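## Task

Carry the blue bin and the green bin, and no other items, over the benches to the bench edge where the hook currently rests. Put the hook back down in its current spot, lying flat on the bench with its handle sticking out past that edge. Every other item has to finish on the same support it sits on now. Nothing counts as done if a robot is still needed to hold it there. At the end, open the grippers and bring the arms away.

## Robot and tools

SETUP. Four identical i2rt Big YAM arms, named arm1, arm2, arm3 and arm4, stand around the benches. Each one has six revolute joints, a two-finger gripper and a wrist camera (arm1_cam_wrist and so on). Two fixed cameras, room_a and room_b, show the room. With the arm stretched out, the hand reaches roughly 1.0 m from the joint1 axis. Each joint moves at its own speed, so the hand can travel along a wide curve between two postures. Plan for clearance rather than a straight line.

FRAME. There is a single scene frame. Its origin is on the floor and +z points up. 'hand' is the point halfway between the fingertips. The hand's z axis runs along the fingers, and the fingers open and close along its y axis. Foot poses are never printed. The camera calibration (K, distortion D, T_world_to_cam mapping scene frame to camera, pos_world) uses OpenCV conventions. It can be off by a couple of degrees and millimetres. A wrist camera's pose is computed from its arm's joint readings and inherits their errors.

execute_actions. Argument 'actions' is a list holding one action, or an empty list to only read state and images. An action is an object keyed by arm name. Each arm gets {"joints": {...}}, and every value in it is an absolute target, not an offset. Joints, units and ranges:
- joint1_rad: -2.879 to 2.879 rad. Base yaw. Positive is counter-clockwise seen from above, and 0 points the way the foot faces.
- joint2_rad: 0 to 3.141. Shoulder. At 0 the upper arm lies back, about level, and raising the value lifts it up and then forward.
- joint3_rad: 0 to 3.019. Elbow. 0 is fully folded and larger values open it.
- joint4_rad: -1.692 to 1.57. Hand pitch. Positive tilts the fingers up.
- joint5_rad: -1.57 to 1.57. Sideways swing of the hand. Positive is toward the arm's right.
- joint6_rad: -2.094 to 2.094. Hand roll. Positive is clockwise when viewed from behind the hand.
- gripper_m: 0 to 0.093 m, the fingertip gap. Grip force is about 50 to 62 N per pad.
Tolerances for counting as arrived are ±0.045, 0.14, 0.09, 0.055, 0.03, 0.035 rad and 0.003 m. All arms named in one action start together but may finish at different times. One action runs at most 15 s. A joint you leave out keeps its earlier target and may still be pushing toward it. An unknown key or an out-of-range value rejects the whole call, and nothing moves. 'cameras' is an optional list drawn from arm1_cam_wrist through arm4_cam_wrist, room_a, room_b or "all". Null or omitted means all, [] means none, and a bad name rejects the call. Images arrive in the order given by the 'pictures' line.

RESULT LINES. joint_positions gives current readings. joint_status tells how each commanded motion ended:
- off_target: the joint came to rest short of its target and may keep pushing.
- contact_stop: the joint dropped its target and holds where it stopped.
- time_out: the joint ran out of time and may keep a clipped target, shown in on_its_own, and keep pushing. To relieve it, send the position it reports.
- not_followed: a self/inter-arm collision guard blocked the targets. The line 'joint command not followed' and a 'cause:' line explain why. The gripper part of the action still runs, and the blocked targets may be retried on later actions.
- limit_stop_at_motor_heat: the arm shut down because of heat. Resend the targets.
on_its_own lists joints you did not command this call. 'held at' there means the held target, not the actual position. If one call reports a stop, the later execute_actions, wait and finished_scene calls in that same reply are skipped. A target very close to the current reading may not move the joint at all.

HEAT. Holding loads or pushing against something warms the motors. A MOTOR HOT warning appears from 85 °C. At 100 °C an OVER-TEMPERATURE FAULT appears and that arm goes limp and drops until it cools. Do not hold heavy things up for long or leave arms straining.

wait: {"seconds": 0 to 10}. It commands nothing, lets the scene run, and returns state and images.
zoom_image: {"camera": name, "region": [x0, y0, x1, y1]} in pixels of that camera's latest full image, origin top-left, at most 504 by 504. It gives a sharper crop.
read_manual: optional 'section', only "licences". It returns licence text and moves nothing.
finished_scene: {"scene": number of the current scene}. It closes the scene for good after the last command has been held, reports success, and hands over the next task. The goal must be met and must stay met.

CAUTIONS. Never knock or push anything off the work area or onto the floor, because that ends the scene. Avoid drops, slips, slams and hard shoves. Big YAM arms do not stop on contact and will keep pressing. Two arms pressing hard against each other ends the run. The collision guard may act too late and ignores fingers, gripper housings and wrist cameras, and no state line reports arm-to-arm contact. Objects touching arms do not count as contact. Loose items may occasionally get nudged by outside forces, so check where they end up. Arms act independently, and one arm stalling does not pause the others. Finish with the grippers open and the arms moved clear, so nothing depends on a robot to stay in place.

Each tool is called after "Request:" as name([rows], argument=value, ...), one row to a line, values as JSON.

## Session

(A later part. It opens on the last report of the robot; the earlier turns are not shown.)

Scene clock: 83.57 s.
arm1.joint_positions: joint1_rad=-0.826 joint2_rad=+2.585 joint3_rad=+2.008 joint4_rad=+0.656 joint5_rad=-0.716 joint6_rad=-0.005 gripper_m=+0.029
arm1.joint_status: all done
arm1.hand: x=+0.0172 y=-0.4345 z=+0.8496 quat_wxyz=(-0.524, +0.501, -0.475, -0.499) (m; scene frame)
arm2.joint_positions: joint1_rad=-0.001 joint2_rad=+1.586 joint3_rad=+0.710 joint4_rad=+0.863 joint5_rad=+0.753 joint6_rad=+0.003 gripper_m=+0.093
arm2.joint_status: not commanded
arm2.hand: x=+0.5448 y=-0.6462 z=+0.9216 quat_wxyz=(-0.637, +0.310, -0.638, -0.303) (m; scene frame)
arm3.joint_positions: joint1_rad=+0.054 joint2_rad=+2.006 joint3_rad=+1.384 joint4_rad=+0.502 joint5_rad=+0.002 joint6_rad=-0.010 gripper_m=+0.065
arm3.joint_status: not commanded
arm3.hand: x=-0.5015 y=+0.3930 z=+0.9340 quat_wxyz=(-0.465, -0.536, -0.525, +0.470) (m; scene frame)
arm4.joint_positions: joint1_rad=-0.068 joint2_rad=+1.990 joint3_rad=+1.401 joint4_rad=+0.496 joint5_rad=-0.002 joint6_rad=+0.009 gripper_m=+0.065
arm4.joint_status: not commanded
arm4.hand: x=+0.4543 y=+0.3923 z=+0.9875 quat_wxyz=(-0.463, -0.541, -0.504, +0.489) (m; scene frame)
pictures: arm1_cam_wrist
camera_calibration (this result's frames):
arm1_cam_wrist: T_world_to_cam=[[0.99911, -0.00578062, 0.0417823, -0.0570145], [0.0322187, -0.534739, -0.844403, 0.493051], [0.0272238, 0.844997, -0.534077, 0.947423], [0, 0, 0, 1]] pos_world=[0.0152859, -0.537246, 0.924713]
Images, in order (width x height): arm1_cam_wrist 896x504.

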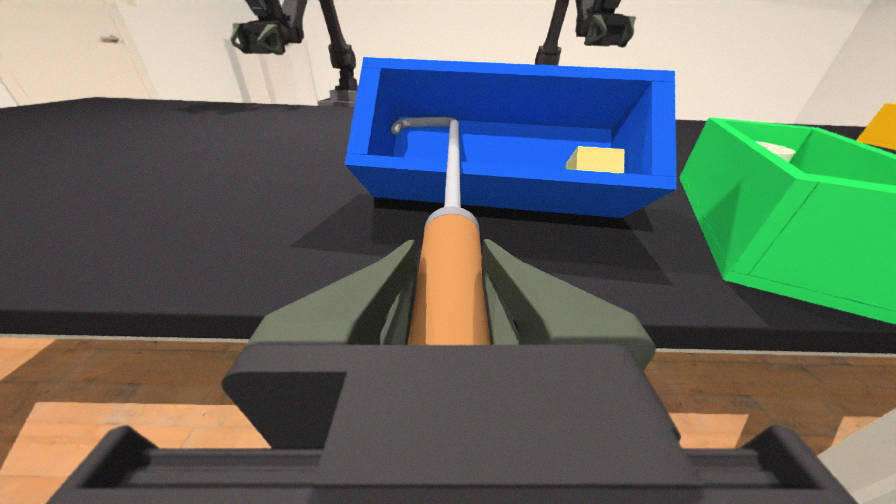

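Request:
execute_actions(actions=[], cameras=["room_a","room_b","arm3_cam_wrist"])

Request:
zoom_image(camera="room_a", region=[400, 210, 520, 290])

Scene clock: 83.70 s.
arm1.joint_positions: joint1_rad=-0.826 joint2_rad=+2.585 joint3_rad=+2.008 joint4_rad=+0.656 joint5_rad=-0.716 joint6_rad=-0.005 gripper_m=+0.029
arm1.joint_status: all done
arm1.hand: x=+0.0172 y=-0.4345 z=+0.8496 quat_wxyz=(-0.524, +0.501, -0.475, -0.499) (m; scene frame)
arm2.joint_positions: joint1_rad=-0.001 joint2_rad=+1.586 joint3_rad=+0.710 joint4_rad=+0.863 joint5_rad=+0.753 joint6_rad=+0.003 gripper_m=+0.093
arm2.joint_status: not commanded
arm2.hand: x=+0.5448 y=-0.6462 z=+0.9216 quat_wxyz=(-0.637, +0.310, -0.638, -0.303) (m; scene frame)
arm3.joint_positions: joint1_rad=+0.054 joint2_rad=+2.006 joint3_rad=+1.384 joint4_rad=+0.502 joint5_rad=+0.002 joint6_rad=-0.010 gripper_m=+0.065
arm3.joint_status: not commanded
arm3.hand: x=-0.5015 y=+0.3930 z=+0.9340 quat_wxyz=(-0.465, -0.536, -0.525, +0.470) (m; scene frame)
arm4.joint_positions: joint1_rad=-0.068 joint2_rad=+1.990 joint3_rad=+1.401 joint4_rad=+0.496 joint5_rad=-0.002 joint6_rad=+0.009 gripper_m=+0.065
arm4.joint_status: not commanded
arm4.hand: x=+0.4543 y=+0.3923 z=+0.9875 quat_wxyz=(-0.463, -0.541, -0.504, +0.489) (m; scene frame)
pictures: arm3_cam_wrist, room_a, room_b
camera_calibration (this result's frames):
arm3_cam_wrist: T_world_to_cam=[[-0.999611, 0.0224429, -0.0165715, -0.495261], [0.0274051, 0.678786, -0.733824, 0.439398], [-0.00522066, -0.733993, -0.679137, 1.04529], [0, 0, 0, 1]] pos_world=[-0.501653, 0.480093, 1.02413]
Images, in order (width x height): arm3_cam_wrist 896x504, room_a 896x504, room_b 896x504.

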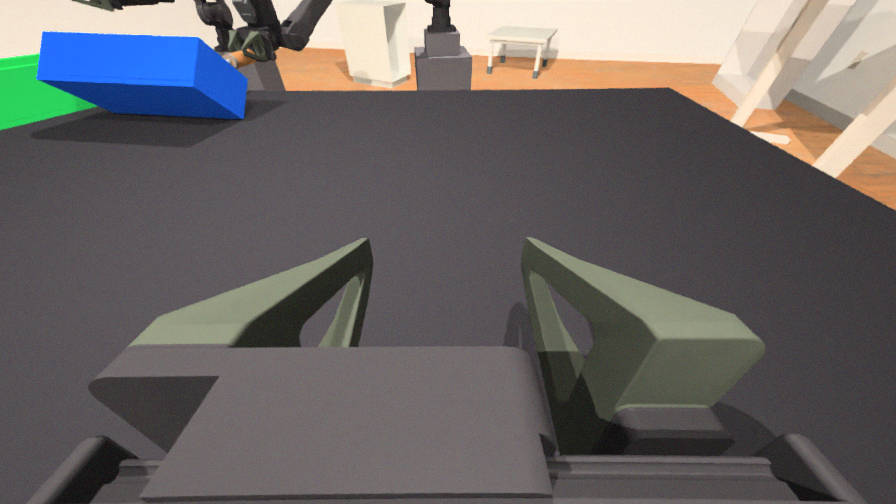

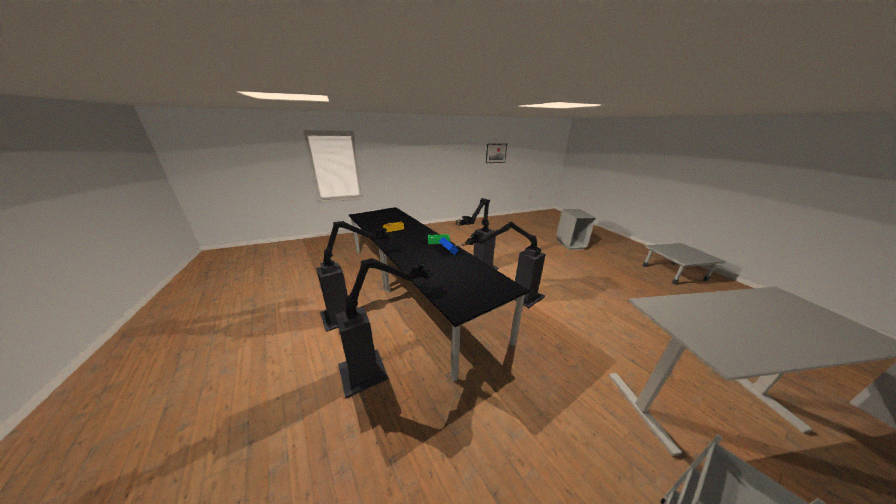

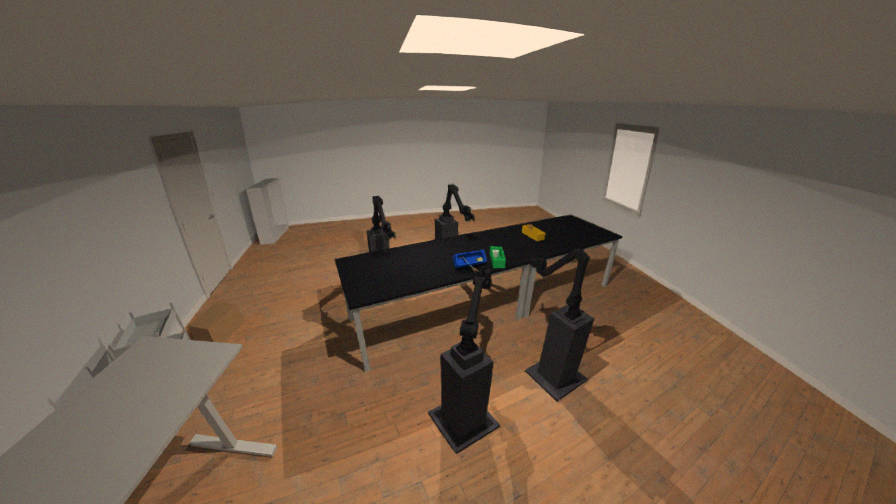

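Region (400, 210, 520, 290) of room_a's 896x504 image, scaled by 4.200, with more detail than that image has.

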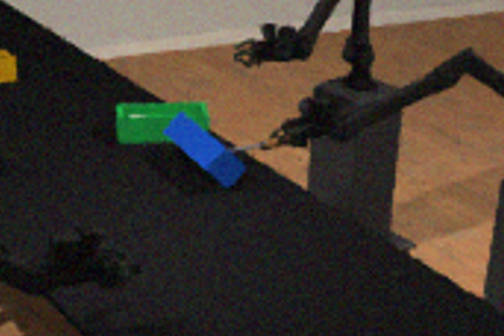

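Request:
execute_actions([
  {"arm1":{"joints":{"joint2_rad":2.5,"joint4_rad":0.55}}},
], cameras=["arm1_cam_wrist"])

Request:
execute_actions([
  {"arm1":{"joints":{"joint2_rad":2.4,"joint4_rad":0.45}}},
], cameras=["arm1_cam_wrist","arm3_cam_wrist"])

Scene clock: 84.97 s.
arm1.joint_positions: joint1_rad=-0.826 joint2_rad=+2.526 joint3_rad=+2.008 joint4_rad=+0.548 joint5_rad=-0.717 joint6_rad=-0.005 gripper_m=+0.029
arm1.joint_status: all done
arm1.hand: x=+0.0192 y=-0.4315 z=+0.8798 quat_wxyz=(-0.507, +0.502, -0.492, -0.498) (m; scene frame)
arm2.joint_positions: joint1_rad=-0.001 joint2_rad=+1.586 joint3_rad=+0.710 joint4_rad=+0.863 joint5_rad=+0.753 joint6_rad=+0.003 gripper_m=+0.093
arm2.joint_status: not commanded
arm2.hand: x=+0.5448 y=-0.6462 z=+0.9216 quat_wxyz=(-0.637, +0.310, -0.638, -0.303) (m; scene frame)
arm3.joint_positions: joint1_rad=+0.054 joint2_rad=+2.006 joint3_rad=+1.384 joint4_rad=+0.502 joint5_rad=+0.002 joint6_rad=-0.010 gripper_m=+0.065
arm3.joint_status: not commanded
arm3.hand: x=-0.5015 y=+0.3930 z=+0.9340 quat_wxyz=(-0.465, -0.536, -0.525, +0.470) (m; scene frame)
arm4.joint_positions: joint1_rad=-0.068 joint2_rad=+1.990 joint3_rad=+1.401 joint4_rad=+0.496 joint5_rad=-0.002 joint6_rad=+0.009 gripper_m=+0.065
arm4.joint_status: not commanded
arm4.hand: x=+0.4543 y=+0.3923 z=+0.9875 quat_wxyz=(-0.463, -0.541, -0.504, +0.489) (m; scene frame)
pictures: arm1_cam_wrist
camera_calibration (this result's frames):
arm1_cam_wrist: T_world_to_cam=[[0.999942, -0.00424617, 0.00993139, -0.0315414], [0.00578998, -0.565485, -0.824738, 0.49003], [0.00911803, 0.824748, -0.565428, 0.980134], [0, 0, 0, 1]] pos_world=[0.0197654, -0.531393, 0.958655]
Images, in order (width x height): arm1_cam_wrist 896x504.

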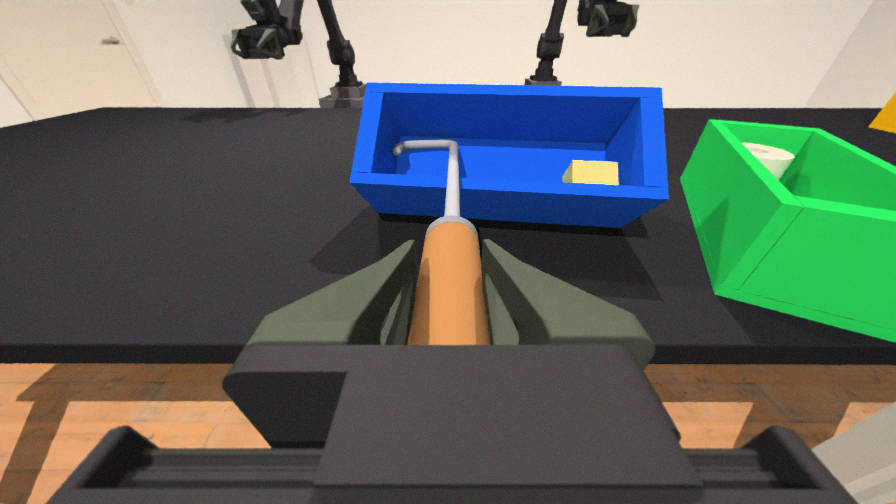

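Scene clock: 86.03 s.
arm1.joint_positions: joint1_rad=-0.826 joint2_rad=+2.448 joint3_rad=+2.008 joint4_rad=+0.444 joint5_rad=-0.717 joint6_rad=-0.005 gripper_m=+0.029
arm1.joint_status: all done
arm1.hand: x=+0.0192 y=-0.4307 z=+0.9281 quat_wxyz=(-0.498, +0.503, -0.501, -0.498) (m; scene frame)
arm2.joint_positions: joint1_rad=-0.001 joint2_rad=+1.586 joint3_rad=+0.710 joint4_rad=+0.863 joint5_rad=+0.753 joint6_rad=+0.003 gripper_m=+0.093
arm2.joint_status: not commanded
arm2.hand: x=+0.5448 y=-0.6462 z=+0.9216 quat_wxyz=(-0.637, +0.310, -0.638, -0.303) (m; scene frame)
arm3.joint_positions: joint1_rad=+0.054 joint2_rad=+2.006 joint3_rad=+1.384 joint4_rad=+0.502 joint5_rad=+0.002 joint6_rad=-0.010 gripper_m=+0.065
arm3.joint_status: not commanded
arm3.hand: x=-0.5015 y=+0.3930 z=+0.9340 quat_wxyz=(-0.465, -0.536, -0.525, +0.470) (m; scene frame)
arm4.joint_positions: joint1_rad=-0.068 joint2_rad=+1.990 joint3_rad=+1.401 joint4_rad=+0.496 joint5_rad=-0.002 joint6_rad=+0.009 gripper_m=+0.065
arm4.joint_status: not commanded
arm4.hand: x=+0.4543 y=+0.3923 z=+0.9875 quat_wxyz=(-0.463, -0.541, -0.504, +0.489) (m; scene frame)
pictures: arm1_cam_wrist, arm3_cam_wrist
camera_calibration (this result's frames):
arm1_cam_wrist: T_world_to_cam=[[0.999969, -0.00392874, -0.00676397, -0.0163836], [-0.00778754, -0.581285, -0.813662, 0.513476], [-0.000735123, 0.81369, -0.581298, 1.01694], [0, 0, 0, 1]] pos_world=[0.0211294, -0.529058, 1.00883]
arm3_cam_wrist: T_world_to_cam=[[-0.999611, 0.0224429, -0.0165715, -0.495261], [0.0274051, 0.678786, -0.733824, 0.439398], [-0.00522066, -0.733993, -0.679137, 1.04529], [0, 0, 0, 1]] pos_world=[-0.501653, 0.480093, 1.02413]
Images, in order (width x height): arm1_cam_wrist 896x504, arm3_cam_wrist 896x504.

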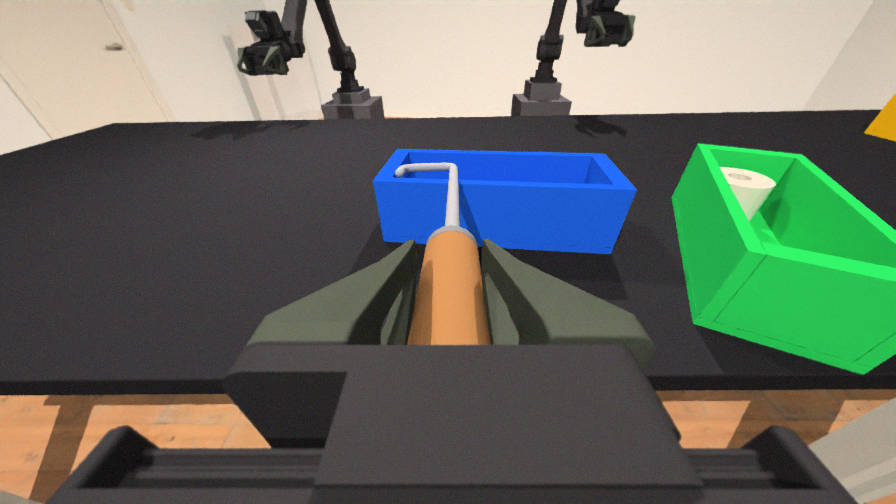

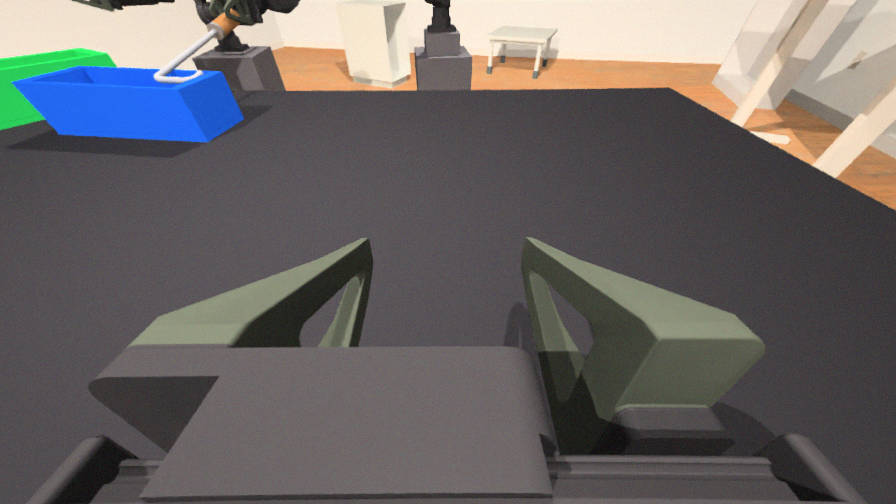

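Request:
execute_actions([
  {"arm1":{"joints":{"joint2_rad":2.2,"joint3_rad":1.75,"joint4_rad":0.5,"joint6_rad":-1.55}}},
], cameras=[])

Request:
execute_actions([
  {"arm1":{"joints":{"joint1_rad":-0.55,"joint5_rad":-0.4,"joint2_rad":2.1,"joint3_rad":1.55,"joint4_rad":0.58}}},
], cameras=["arm1_cam_wrist","arm3_cam_wrist","arm4_cam_wrist","room_b"])

Scene clock: 88.90 s.
arm1.joint_positions: joint1_rad=-0.823 joint2_rad=+2.237 joint3_rad=+1.727 joint4_rad=+0.462 joint5_rad=-0.719 joint6_rad=-1.517 gripper_m=+0.029
arm1.joint_status: all done
arm1.hand: x=-0.0224 y=-0.4739 z=+0.9599 quat_wxyz=(-0.689, +0.723, -0.030, -0.034) (m; scene frame)
arm2.joint_positions: joint1_rad=-0.001 joint2_rad=+1.586 joint3_rad=+0.710 joint4_rad=+0.863 joint5_rad=+0.753 joint6_rad=+0.003 gripper_m=+0.093
arm2.joint_status: not commanded
arm2.hand: x=+0.5448 y=-0.6462 z=+0.9216 quat_wxyz=(-0.637, +0.310, -0.638, -0.303) (m; scene frame)
arm3.joint_positions: joint1_rad=+0.054 joint2_rad=+2.006 joint3_rad=+1.384 joint4_rad=+0.502 joint5_rad=+0.002 joint6_rad=-0.010 gripper_m=+0.065
arm3.joint_status: not commanded
arm3.hand: x=-0.5015 y=+0.3930 z=+0.9340 quat_wxyz=(-0.465, -0.536, -0.525, +0.470) (m; scene frame)
arm4.joint_positions: joint1_rad=-0.068 joint2_rad=+1.990 joint3_rad=+1.401 joint4_rad=+0.496 joint5_rad=-0.002 joint6_rad=+0.009 gripper_m=+0.065
arm4.joint_status: not commanded
arm4.hand: x=+0.4543 y=+0.3923 z=+0.9875 quat_wxyz=(-0.463, -0.541, -0.504, +0.489) (m; scene frame)
pictures: none
No camera images: the call's "cameras" was empty. Leave "cameras" out to get every camera's image.

Scene clock: 90.67 s.
arm1.joint_positions: joint1_rad=-0.553 joint2_rad=+2.171 joint3_rad=+1.525 joint4_rad=+0.526 joint5_rad=-0.398 joint6_rad=-1.525 gripper_m=+0.029
arm1.joint_status: all done
arm1.hand: x=-0.1954 y=-0.4121 z=+0.9169 quat_wxyz=(-0.662, +0.747, -0.052, -0.019) (m; scene frame)
arm2.joint_positions: joint1_rad=-0.001 joint2_rad=+1.586 joint3_rad=+0.710 joint4_rad=+0.863 joint5_rad=+0.753 joint6_rad=+0.003 gripper_m=+0.093
arm2.joint_status: not commanded
arm2.hand: x=+0.5448 y=-0.6462 z=+0.9216 quat_wxyz=(-0.637, +0.310, -0.638, -0.303) (m; scene frame)
arm3.joint_positions: joint1_rad=+0.054 joint2_rad=+2.006 joint3_rad=+1.384 joint4_rad=+0.502 joint5_rad=+0.002 joint6_rad=-0.010 gripper_m=+0.065
arm3.joint_status: not commanded
arm3.hand: x=-0.5015 y=+0.3930 z=+0.9340 quat_wxyz=(-0.465, -0.536, -0.525, +0.470) (m; scene frame)
arm4.joint_positions: joint1_rad=-0.068 joint2_rad=+1.990 joint3_rad=+1.401 joint4_rad=+0.496 joint5_rad=-0.002 joint6_rad=+0.009 gripper_m=+0.065
arm4.joint_status: not commanded
arm4.hand: x=+0.4543 y=+0.3923 z=+0.9875 quat_wxyz=(-0.463, -0.541, -0.504, +0.489) (m; scene frame)
pictures: arm1_cam_wrist, arm3_cam_wrist, arm4_cam_wrist, room_b
camera_calibration (this result's frames):
arm1_cam_wrist: T_world_to_cam=[[0.111357, 0.111993, 0.98745, -0.839312], [0.788756, -0.614404, -0.0192666, -0.0728411], [0.604535, 0.781003, -0.156753, 0.710656], [0, 0, 0, 1]] pos_world=[-0.2787, -0.505782, 0.938772]
arm3_cam_wrist: T_world_to_cam=[[-0.999611, 0.0224429, -0.0165715, -0.495261], [0.0274051, 0.678786, -0.733824, 0.439398], [-0.00522066, -0.733993, -0.679137, 1.04529], [0, 0, 0, 1]] pos_world=[-0.501653, 0.480093, 1.02413]
arm4_cam_wrist: T_world_to_cam=[[-0.9978, 0.0655591, -0.0098958, 0.43716], [0.0503677, 0.652452, -0.756155, 0.470324], [-0.0431163, -0.754989, -0.654318, 1.09057], [0, 0, 0, 1]] pos_world=[0.45953, 0.487844, 1.07354]
Images, in order (width x height): arm1_cam_wrist 896x504, arm3_cam_wrist 896x504, arm4_cam_wrist 896x504, room_b 896x504.

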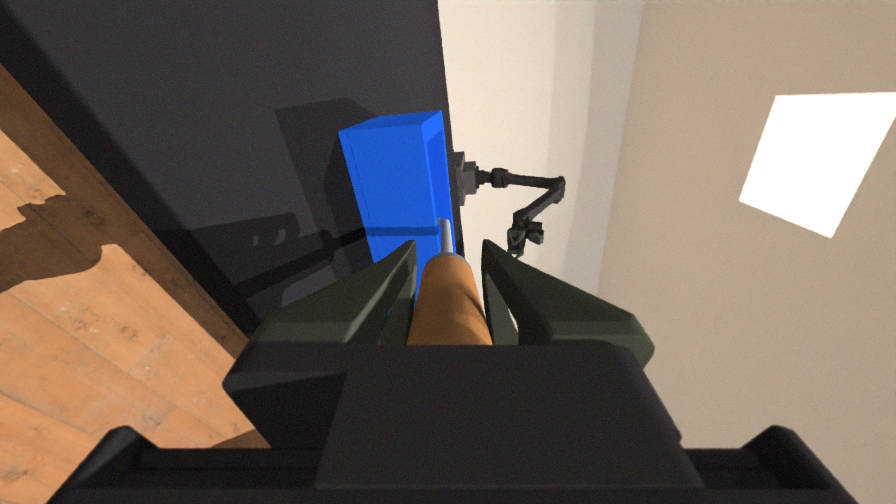

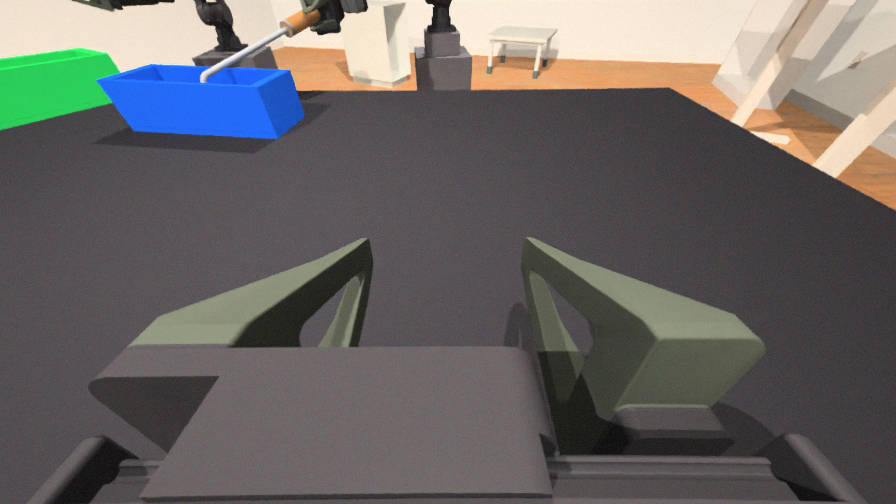

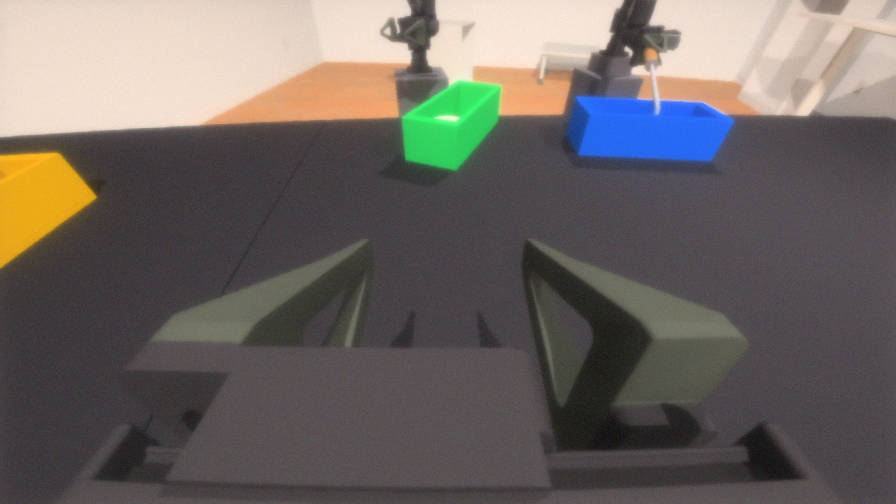

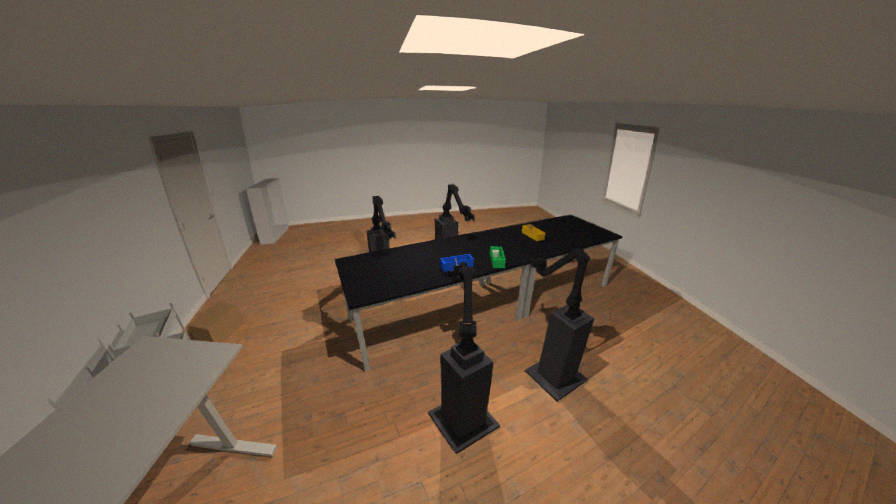

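Request:
execute_actions([
  {"arm1":{"joints":{"joint1_rad":-0.33,"joint5_rad":-0.35,"joint2_rad":2.2,"joint4_rad":0.62}}},
], cameras=[])

Request:
execute_actions([
  {"arm1":{"joints":{"joint1_rad":-0.1,"joint2_rad":2.12,"joint3_rad":1.32,"joint4_rad":0.75}}},
], cameras=["arm1_cam_wrist","arm3_cam_wrist","room_b"])

Scene clock: 92.33 s.
arm1.joint_positions: joint1_rad=-0.328 joint2_rad=+2.213 joint3_rad=+1.525 joint4_rad=+0.596 joint5_rad=-0.351 joint6_rad=-1.544 gripper_m=+0.029
arm1.joint_status: all done
arm1.hand: x=-0.3674 y=-0.3629 z=+0.8989 quat_wxyz=(-0.668, +0.741, +0.026, -0.067) (m; scene frame)
arm2.joint_positions: joint1_rad=-0.001 joint2_rad=+1.586 joint3_rad=+0.710 joint4_rad=+0.863 joint5_rad=+0.753 joint6_rad=+0.003 gripper_m=+0.093
arm2.joint_status: not commanded
arm2.hand: x=+0.5448 y=-0.6462 z=+0.9216 quat_wxyz=(-0.637, +0.310, -0.638, -0.303) (m; scene frame)
arm3.joint_positions: joint1_rad=+0.054 joint2_rad=+2.006 joint3_rad=+1.384 joint4_rad=+0.502 joint5_rad=+0.002 joint6_rad=-0.010 gripper_m=+0.065
arm3.joint_status: not commanded
arm3.hand: x=-0.5015 y=+0.3930 z=+0.9340 quat_wxyz=(-0.465, -0.536, -0.525, +0.470) (m; scene frame)
arm4.joint_positions: joint1_rad=-0.068 joint2_rad=+1.990 joint3_rad=+1.401 joint4_rad=+0.496 joint5_rad=-0.002 joint6_rad=+0.009 gripper_m=+0.065
arm4.joint_status: not commanded
arm4.hand: x=+0.4543 y=+0.3923 z=+0.9875 quat_wxyz=(-0.463, -0.541, -0.504, +0.489) (m; scene frame)
pictures: none
No camera images: the call's "cameras" was empty. Leave "cameras" out to get every camera's image.

Scene clock: 93.67 s.
arm1.joint_positions: joint1_rad=-0.100 joint2_rad=+2.147 joint3_rad=+1.320 joint4_rad=+0.736 joint5_rad=-0.349 joint6_rad=-1.573 gripper_m=+0.029
arm1.joint_status: all done
arm1.hand: x=-0.5563 y=-0.4109 z=+0.8806 quat_wxyz=(-0.660, +0.730, +0.119, -0.133) (m; scene frame)
arm2.joint_positions: joint1_rad=-0.001 joint2_rad=+1.586 joint3_rad=+0.710 joint4_rad=+0.863 joint5_rad=+0.753 joint6_rad=+0.003 gripper_m=+0.093
arm2.joint_status: not commanded
arm2.hand: x=+0.5448 y=-0.6462 z=+0.9216 quat_wxyz=(-0.637, +0.310, -0.638, -0.303) (m; scene frame)
arm3.joint_positions: joint1_rad=+0.054 joint2_rad=+2.006 joint3_rad=+1.384 joint4_rad=+0.502 joint5_rad=+0.002 joint6_rad=-0.010 gripper_m=+0.065
arm3.joint_status: not commanded
arm3.hand: x=-0.5015 y=+0.3930 z=+0.9340 quat_wxyz=(-0.465, -0.536, -0.525, +0.470) (m; scene frame)
arm4.joint_positions: joint1_rad=-0.068 joint2_rad=+1.990 joint3_rad=+1.401 joint4_rad=+0.496 joint5_rad=-0.002 joint6_rad=+0.009 gripper_m=+0.065
arm4.joint_status: not commanded
arm4.hand: x=+0.4543 y=+0.3923 z=+0.9875 quat_wxyz=(-0.463, -0.541, -0.504, +0.489) (m; scene frame)
pictures: arm1_cam_wrist, arm3_cam_wrist, room_b
camera_calibration (this result's frames):
arm1_cam_wrist: T_world_to_cam=[[0.0126955, 0.100164, 0.99489, -0.829726], [0.968111, -0.250193, 0.0128351, 0.43296], [0.2502, 0.963001, -0.100146, 0.75], [0, 0, 0, 1]] pos_world=[-0.596269, -0.530819, 0.895039]
arm3_cam_wrist: T_world_to_cam=[[-0.999611, 0.0224429, -0.0165715, -0.495261], [0.0274051, 0.678786, -0.733824, 0.439398], [-0.00522066, -0.733993, -0.679137, 1.04529], [0, 0, 0, 1]] pos_world=[-0.501653, 0.480093, 1.02413]
Images, in order (width x height): arm1_cam_wrist 896x504, arm3_cam_wrist 896x504, room_b 896x504.

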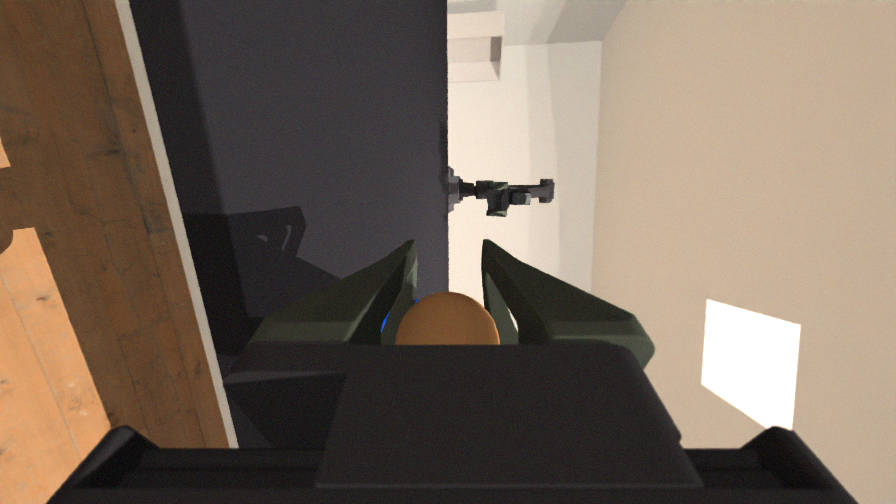

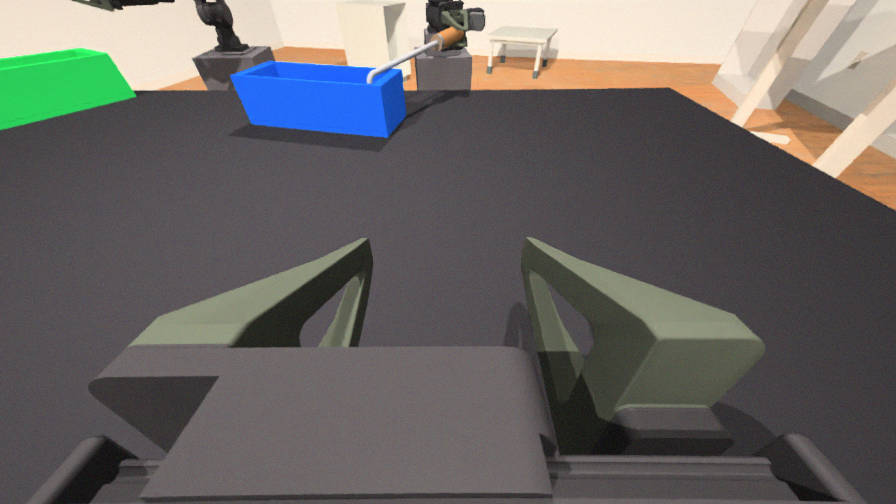

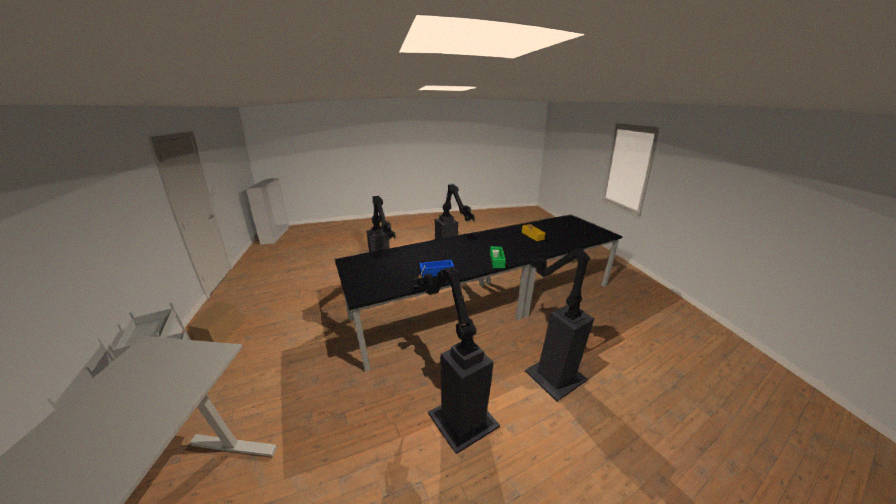

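Request:
execute_actions([
  {"arm1":{"joints":{"joint2_rad":2.02,"joint3_rad":1.12,"joint4_rad":0.86}}},
], cameras=[])

Request:
execute_actions([
  {"arm1":{"joints":{"joint2_rad":1.92,"joint3_rad":0.92,"joint4_rad":0.96}}},
], cameras=["arm3_cam_wrist","room_b","room_a"])

Request:
zoom_image(camera="room_b", region=[370, 240, 520, 320])

Request:
zoom_image(camera="room_a", region=[420, 220, 540, 300])

Scene clock: 94.83 s.
arm1.joint_positions: joint1_rad=-0.100 joint2_rad=+2.047 joint3_rad=+1.121 joint4_rad=+0.839 joint5_rad=-0.349 joint6_rad=-1.560 gripper_m=+0.029
arm1.joint_status: all done
arm1.hand: x=-0.5558 y=-0.4691 z=+0.8833 quat_wxyz=(-0.660, +0.729, +0.114, -0.138) (m; scene frame)
arm2.joint_positions: joint1_rad=-0.001 joint2_rad=+1.586 joint3_rad=+0.710 joint4_rad=+0.863 joint5_rad=+0.753 joint6_rad=+0.003 gripper_m=+0.093
arm2.joint_status: not commanded
arm2.hand: x=+0.5448 y=-0.6462 z=+0.9216 quat_wxyz=(-0.637, +0.310, -0.638, -0.303) (m; scene frame)
arm3.joint_positions: joint1_rad=+0.054 joint2_rad=+2.006 joint3_rad=+1.384 joint4_rad=+0.502 joint5_rad=+0.002 joint6_rad=-0.010 gripper_m=+0.065
arm3.joint_status: not commanded
arm3.hand: x=-0.5015 y=+0.3930 z=+0.9340 quat_wxyz=(-0.465, -0.536, -0.525, +0.470) (m; scene frame)
arm4.joint_positions: joint1_rad=-0.068 joint2_rad=+1.990 joint3_rad=+1.401 joint4_rad=+0.496 joint5_rad=-0.002 joint6_rad=+0.009 gripper_m=+0.065
arm4.joint_status: not commanded
arm4.hand: x=+0.4543 y=+0.3923 z=+0.9875 quat_wxyz=(-0.463, -0.541, -0.504, +0.489) (m; scene frame)
pictures: none
No camera images: the call's "cameras" was empty. Leave "cameras" out to get every camera's image.

Scene clock: 95.67 s.
arm1.joint_positions: joint1_rad=-0.100 joint2_rad=+1.945 joint3_rad=+0.920 joint4_rad=+0.937 joint5_rad=-0.349 joint6_rad=-1.553 gripper_m=+0.029
arm1.joint_status: all done
arm1.hand: x=-0.5551 y=-0.5328 z=+0.8843 quat_wxyz=(-0.659, +0.730, +0.112, -0.140) (m; scene frame)
arm2.joint_positions: joint1_rad=-0.001 joint2_rad=+1.586 joint3_rad=+0.710 joint4_rad=+0.863 joint5_rad=+0.753 joint6_rad=+0.003 gripper_m=+0.093
arm2.joint_status: not commanded
arm2.hand: x=+0.5448 y=-0.6462 z=+0.9216 quat_wxyz=(-0.637, +0.310, -0.638, -0.303) (m; scene frame)
arm3.joint_positions: joint1_rad=+0.054 joint2_rad=+2.006 joint3_rad=+1.384 joint4_rad=+0.502 joint5_rad=+0.002 joint6_rad=-0.010 gripper_m=+0.065
arm3.joint_status: not commanded
arm3.hand: x=-0.5015 y=+0.3930 z=+0.9340 quat_wxyz=(-0.465, -0.536, -0.525, +0.470) (m; scene frame)
arm4.joint_positions: joint1_rad=-0.068 joint2_rad=+1.990 joint3_rad=+1.401 joint4_rad=+0.496 joint5_rad=-0.002 joint6_rad=+0.009 gripper_m=+0.065
arm4.joint_status: not commanded
arm4.hand: x=+0.4543 y=+0.3923 z=+0.9875 quat_wxyz=(-0.463, -0.541, -0.504, +0.489) (m; scene frame)
pictures: arm3_cam_wrist, room_a, room_b
camera_calibration (this result's frames):
arm3_cam_wrist: T_world_to_cam=[[-0.999611, 0.0224429, -0.0165715, -0.495261], [0.0274051, 0.678786, -0.733824, 0.439398], [-0.00522066, -0.733993, -0.679137, 1.04529], [0, 0, 0, 1]] pos_world=[-0.501653, 0.480093, 1.02413]
Images, in order (width x height): arm3_cam_wrist 896x504, room_a 896x504, room_b 896x504.

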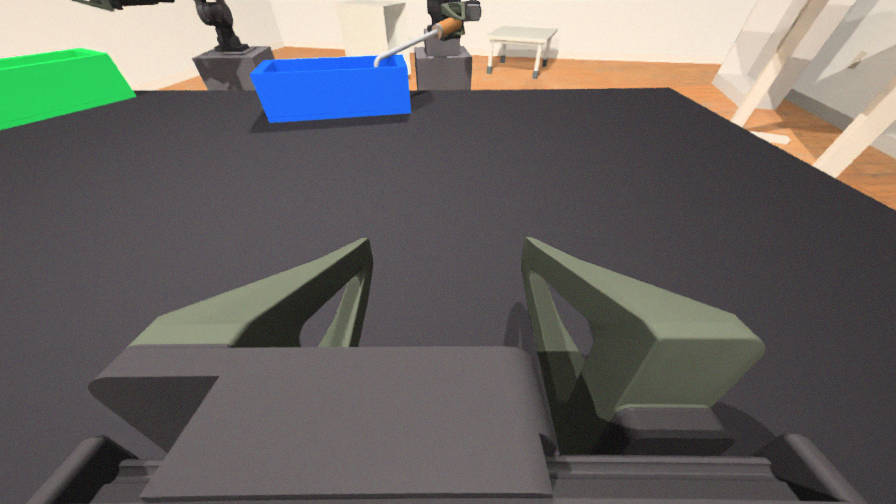

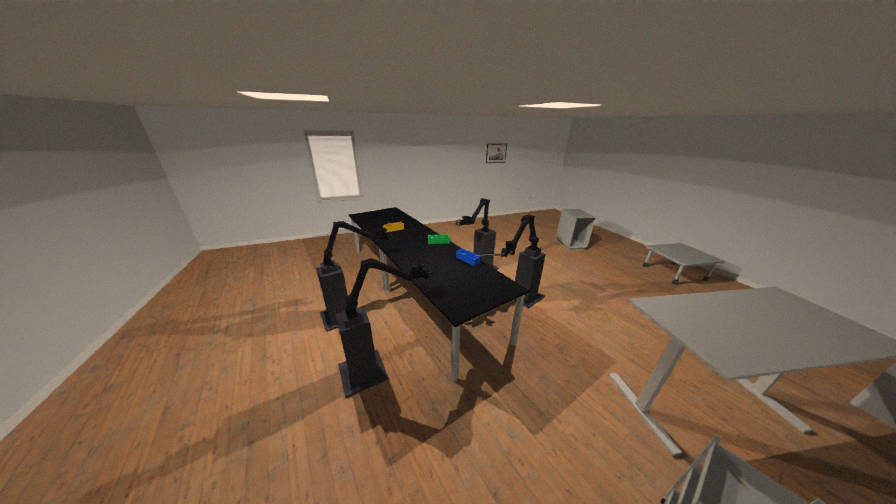

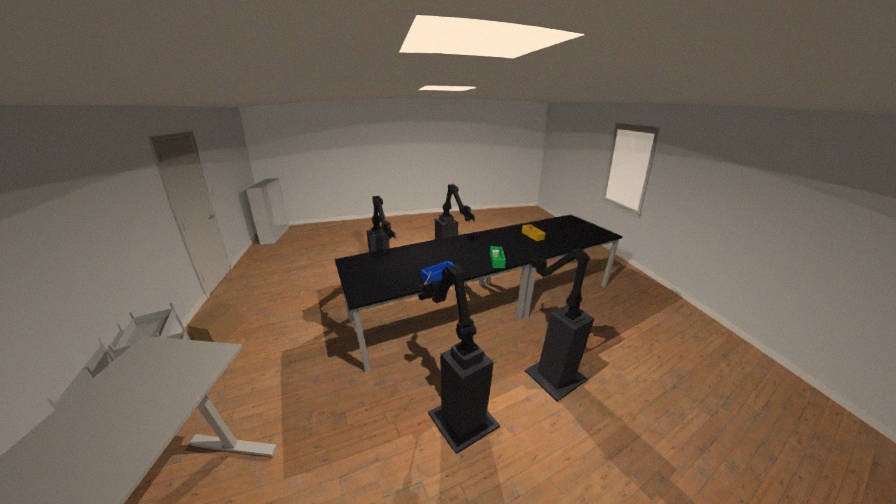

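Region (370, 240, 520, 320) of room_b's 896x504 image, scaled by 3.360, with more detail than that image has; it fills the top 269 rows of this view, and the rest is white.

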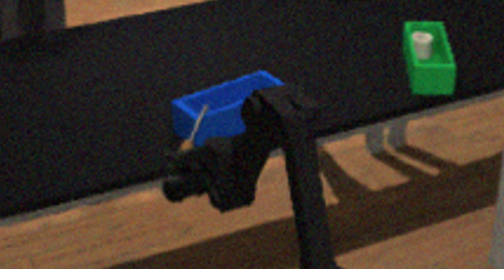

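Region (420, 220, 540, 300) of room_a's 896x504 image, scaled by 4.200, with more detail than that image has.

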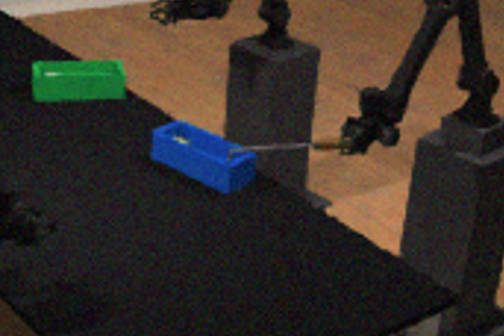

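Request:
execute_actions([
  {"arm1":{"joints":{"joint2_rad":1.83,"joint3_rad":0.74,"joint4_rad":1.05}}},
], cameras=[])

Request:
execute_actions([
  {"arm1":{"joints":{"joint1_rad":-0.14,"joint2_rad":1.88,"joint3_rad":0.9,"joint4_rad":0.98}}},
], cameras=[])

Request:
execute_actions([
  {"arm1":{"joints":{"joint2_rad":1.55,"joint4_rad":0.75}}},
], cameras=["arm3_cam_wrist","room_b","arm1_cam_wrist"])

Scene clock: 96.80 s.
arm1.joint_positions: joint1_rad=-0.100 joint2_rad=+1.854 joint3_rad=+0.738 joint4_rad=+1.025 joint5_rad=-0.350 joint6_rad=-1.549 gripper_m=+0.029
arm1.joint_status: all done
arm1.hand: x=-0.5546 y=-0.5938 z=+0.8852 quat_wxyz=(-0.658, +0.731, +0.110, -0.141) (m; scene frame)
arm2.joint_positions: joint1_rad=-0.001 joint2_rad=+1.586 joint3_rad=+0.710 joint4_rad=+0.863 joint5_rad=+0.753 joint6_rad=+0.003 gripper_m=+0.093
arm2.joint_status: not commanded
arm2.hand: x=+0.5448 y=-0.6462 z=+0.9216 quat_wxyz=(-0.637, +0.310, -0.638, -0.303) (m; scene frame)
arm3.joint_positions: joint1_rad=+0.054 joint2_rad=+2.006 joint3_rad=+1.384 joint4_rad=+0.502 joint5_rad=+0.002 joint6_rad=-0.010 gripper_m=+0.065
arm3.joint_status: not commanded
arm3.hand: x=-0.5015 y=+0.3930 z=+0.9340 quat_wxyz=(-0.465, -0.536, -0.525, +0.470) (m; scene frame)
arm4.joint_positions: joint1_rad=-0.068 joint2_rad=+1.990 joint3_rad=+1.401 joint4_rad=+0.496 joint5_rad=-0.002 joint6_rad=+0.009 gripper_m=+0.065
arm4.joint_status: not commanded
arm4.hand: x=+0.4543 y=+0.3923 z=+0.9875 quat_wxyz=(-0.463, -0.541, -0.504, +0.489) (m; scene frame)
pictures: none
No camera images: the call's "cameras" was empty. Leave "cameras" out to get every camera's image.

Scene clock: 97.60 s.
arm1.joint_positions: joint1_rad=-0.137 joint2_rad=+1.896 joint3_rad=+0.847 joint4_rad=+0.967 joint5_rad=-0.352 joint6_rad=-1.526 gripper_m=+0.029
arm1.joint_status: all done
arm1.hand: x=-0.5323 y=-0.5550 z=+0.8911 quat_wxyz=(-0.662, +0.731, +0.090, -0.137) (m; scene frame)
arm2.joint_positions: joint1_rad=-0.001 joint2_rad=+1.586 joint3_rad=+0.710 joint4_rad=+0.863 joint5_rad=+0.753 joint6_rad=+0.003 gripper_m=+0.093
arm2.joint_status: not commanded
arm2.hand: x=+0.5448 y=-0.6462 z=+0.9216 quat_wxyz=(-0.637, +0.310, -0.638, -0.303) (m; scene frame)
arm3.joint_positions: joint1_rad=+0.054 joint2_rad=+2.006 joint3_rad=+1.384 joint4_rad=+0.502 joint5_rad=+0.002 joint6_rad=-0.010 gripper_m=+0.065
arm3.joint_status: not commanded
arm3.hand: x=-0.5015 y=+0.3930 z=+0.9340 quat_wxyz=(-0.465, -0.536, -0.525, +0.470) (m; scene frame)
arm4.joint_positions: joint1_rad=-0.068 joint2_rad=+1.990 joint3_rad=+1.401 joint4_rad=+0.496 joint5_rad=-0.002 joint6_rad=+0.009 gripper_m=+0.065
arm4.joint_status: not commanded
arm4.hand: x=+0.4543 y=+0.3923 z=+0.9875 quat_wxyz=(-0.463, -0.541, -0.504, +0.489) (m; scene frame)
pictures: none
No camera images: the call's "cameras" was empty. Leave "cameras" out to get every camera's image.

Scene clock: 98.93 s.
arm1.joint_positions: joint1_rad=-0.137 joint2_rad=+1.574 joint3_rad=+0.847 joint4_rad=+0.727 joint5_rad=-0.352 joint6_rad=-1.503 gripper_m=+0.029
arm1.joint_status: all done
arm1.hand: x=-0.5321 y=-0.5738 z=+1.0293 quat_wxyz=(-0.690, +0.705, +0.088, -0.141) (m; scene frame)
arm2.joint_positions: joint1_rad=-0.001 joint2_rad=+1.586 joint3_rad=+0.710 joint4_rad=+0.863 joint5_rad=+0.753 joint6_rad=+0.003 gripper_m=+0.093
arm2.joint_status: not commanded
arm2.hand: x=+0.5448 y=-0.6462 z=+0.9216 quat_wxyz=(-0.637, +0.310, -0.638, -0.303) (m; scene frame)
arm3.joint_positions: joint1_rad=+0.054 joint2_rad=+2.006 joint3_rad=+1.384 joint4_rad=+0.502 joint5_rad=+0.002 joint6_rad=-0.010 gripper_m=+0.065
arm3.joint_status: not commanded
arm3.hand: x=-0.5015 y=+0.3930 z=+0.9340 quat_wxyz=(-0.465, -0.536, -0.525, +0.470) (m; scene frame)
arm4.joint_positions: joint1_rad=-0.068 joint2_rad=+1.990 joint3_rad=+1.401 joint4_rad=+0.496 joint5_rad=-0.002 joint6_rad=+0.009 gripper_m=+0.065
arm4.joint_status: not commanded
arm4.hand: x=+0.4543 y=+0.3923 z=+0.9875 quat_wxyz=(-0.463, -0.541, -0.504, +0.489) (m; scene frame)
pictures: arm1_cam_wrist, arm3_cam_wrist, room_b
camera_calibration (this result's frames):
arm1_cam_wrist: T_world_to_cam=[[0.0802759, 0.030996, 0.996291, -0.966818], [0.956213, -0.284616, -0.0681919, 0.424203], [0.281446, 0.958141, -0.0524865, 0.880463], [0, 0, 0, 1]] pos_world=[-0.575819, -0.692905, 1.03837]
arm3_cam_wrist: T_world_to_cam=[[-0.999611, 0.0224429, -0.0165715, -0.495261], [0.0274051, 0.678786, -0.733824, 0.439398], [-0.00522066, -0.733993, -0.679137, 1.04529], [0, 0, 0, 1]] pos_world=[-0.501653, 0.480093, 1.02413]
Images, in order (width x height): arm1_cam_wrist 896x504, arm3_cam_wrist 896x504, room_b 896x504.

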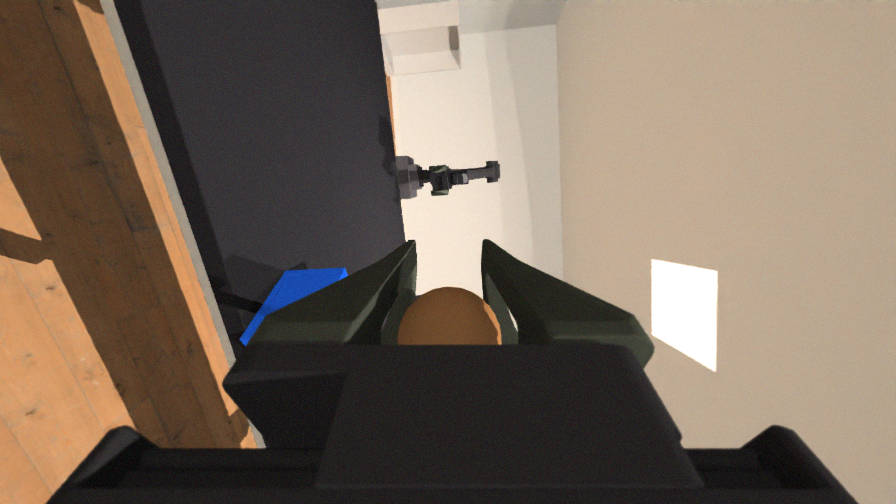

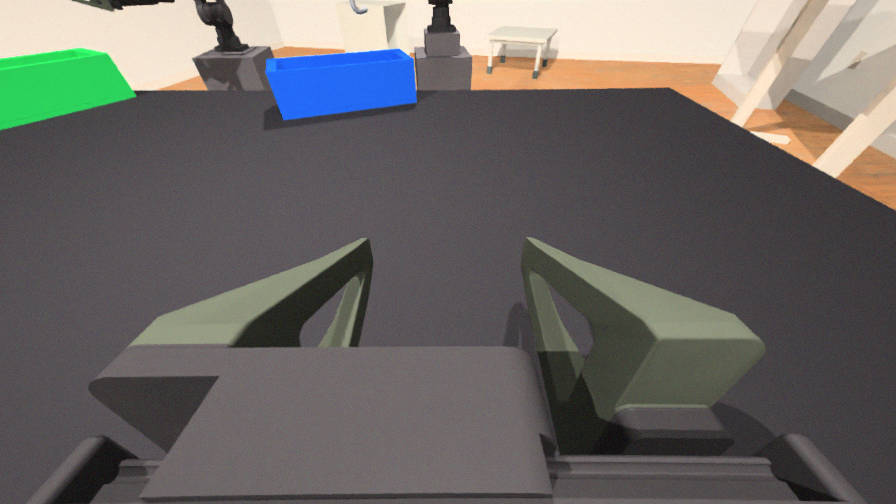

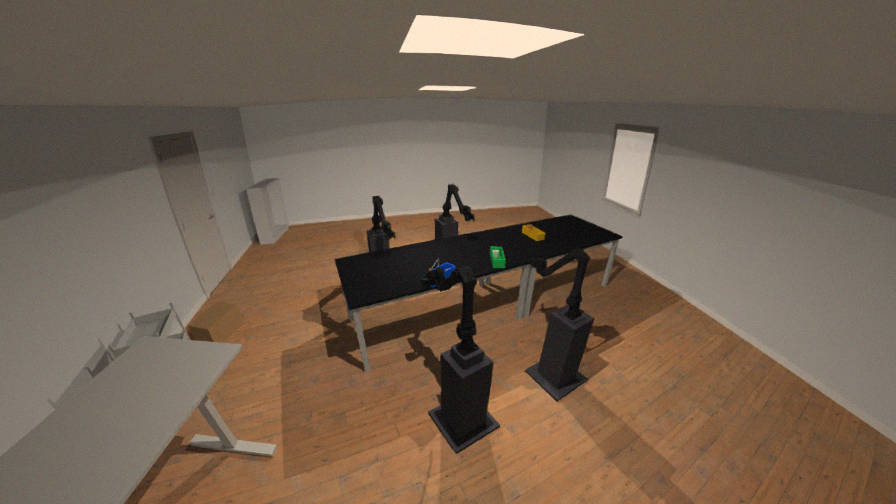

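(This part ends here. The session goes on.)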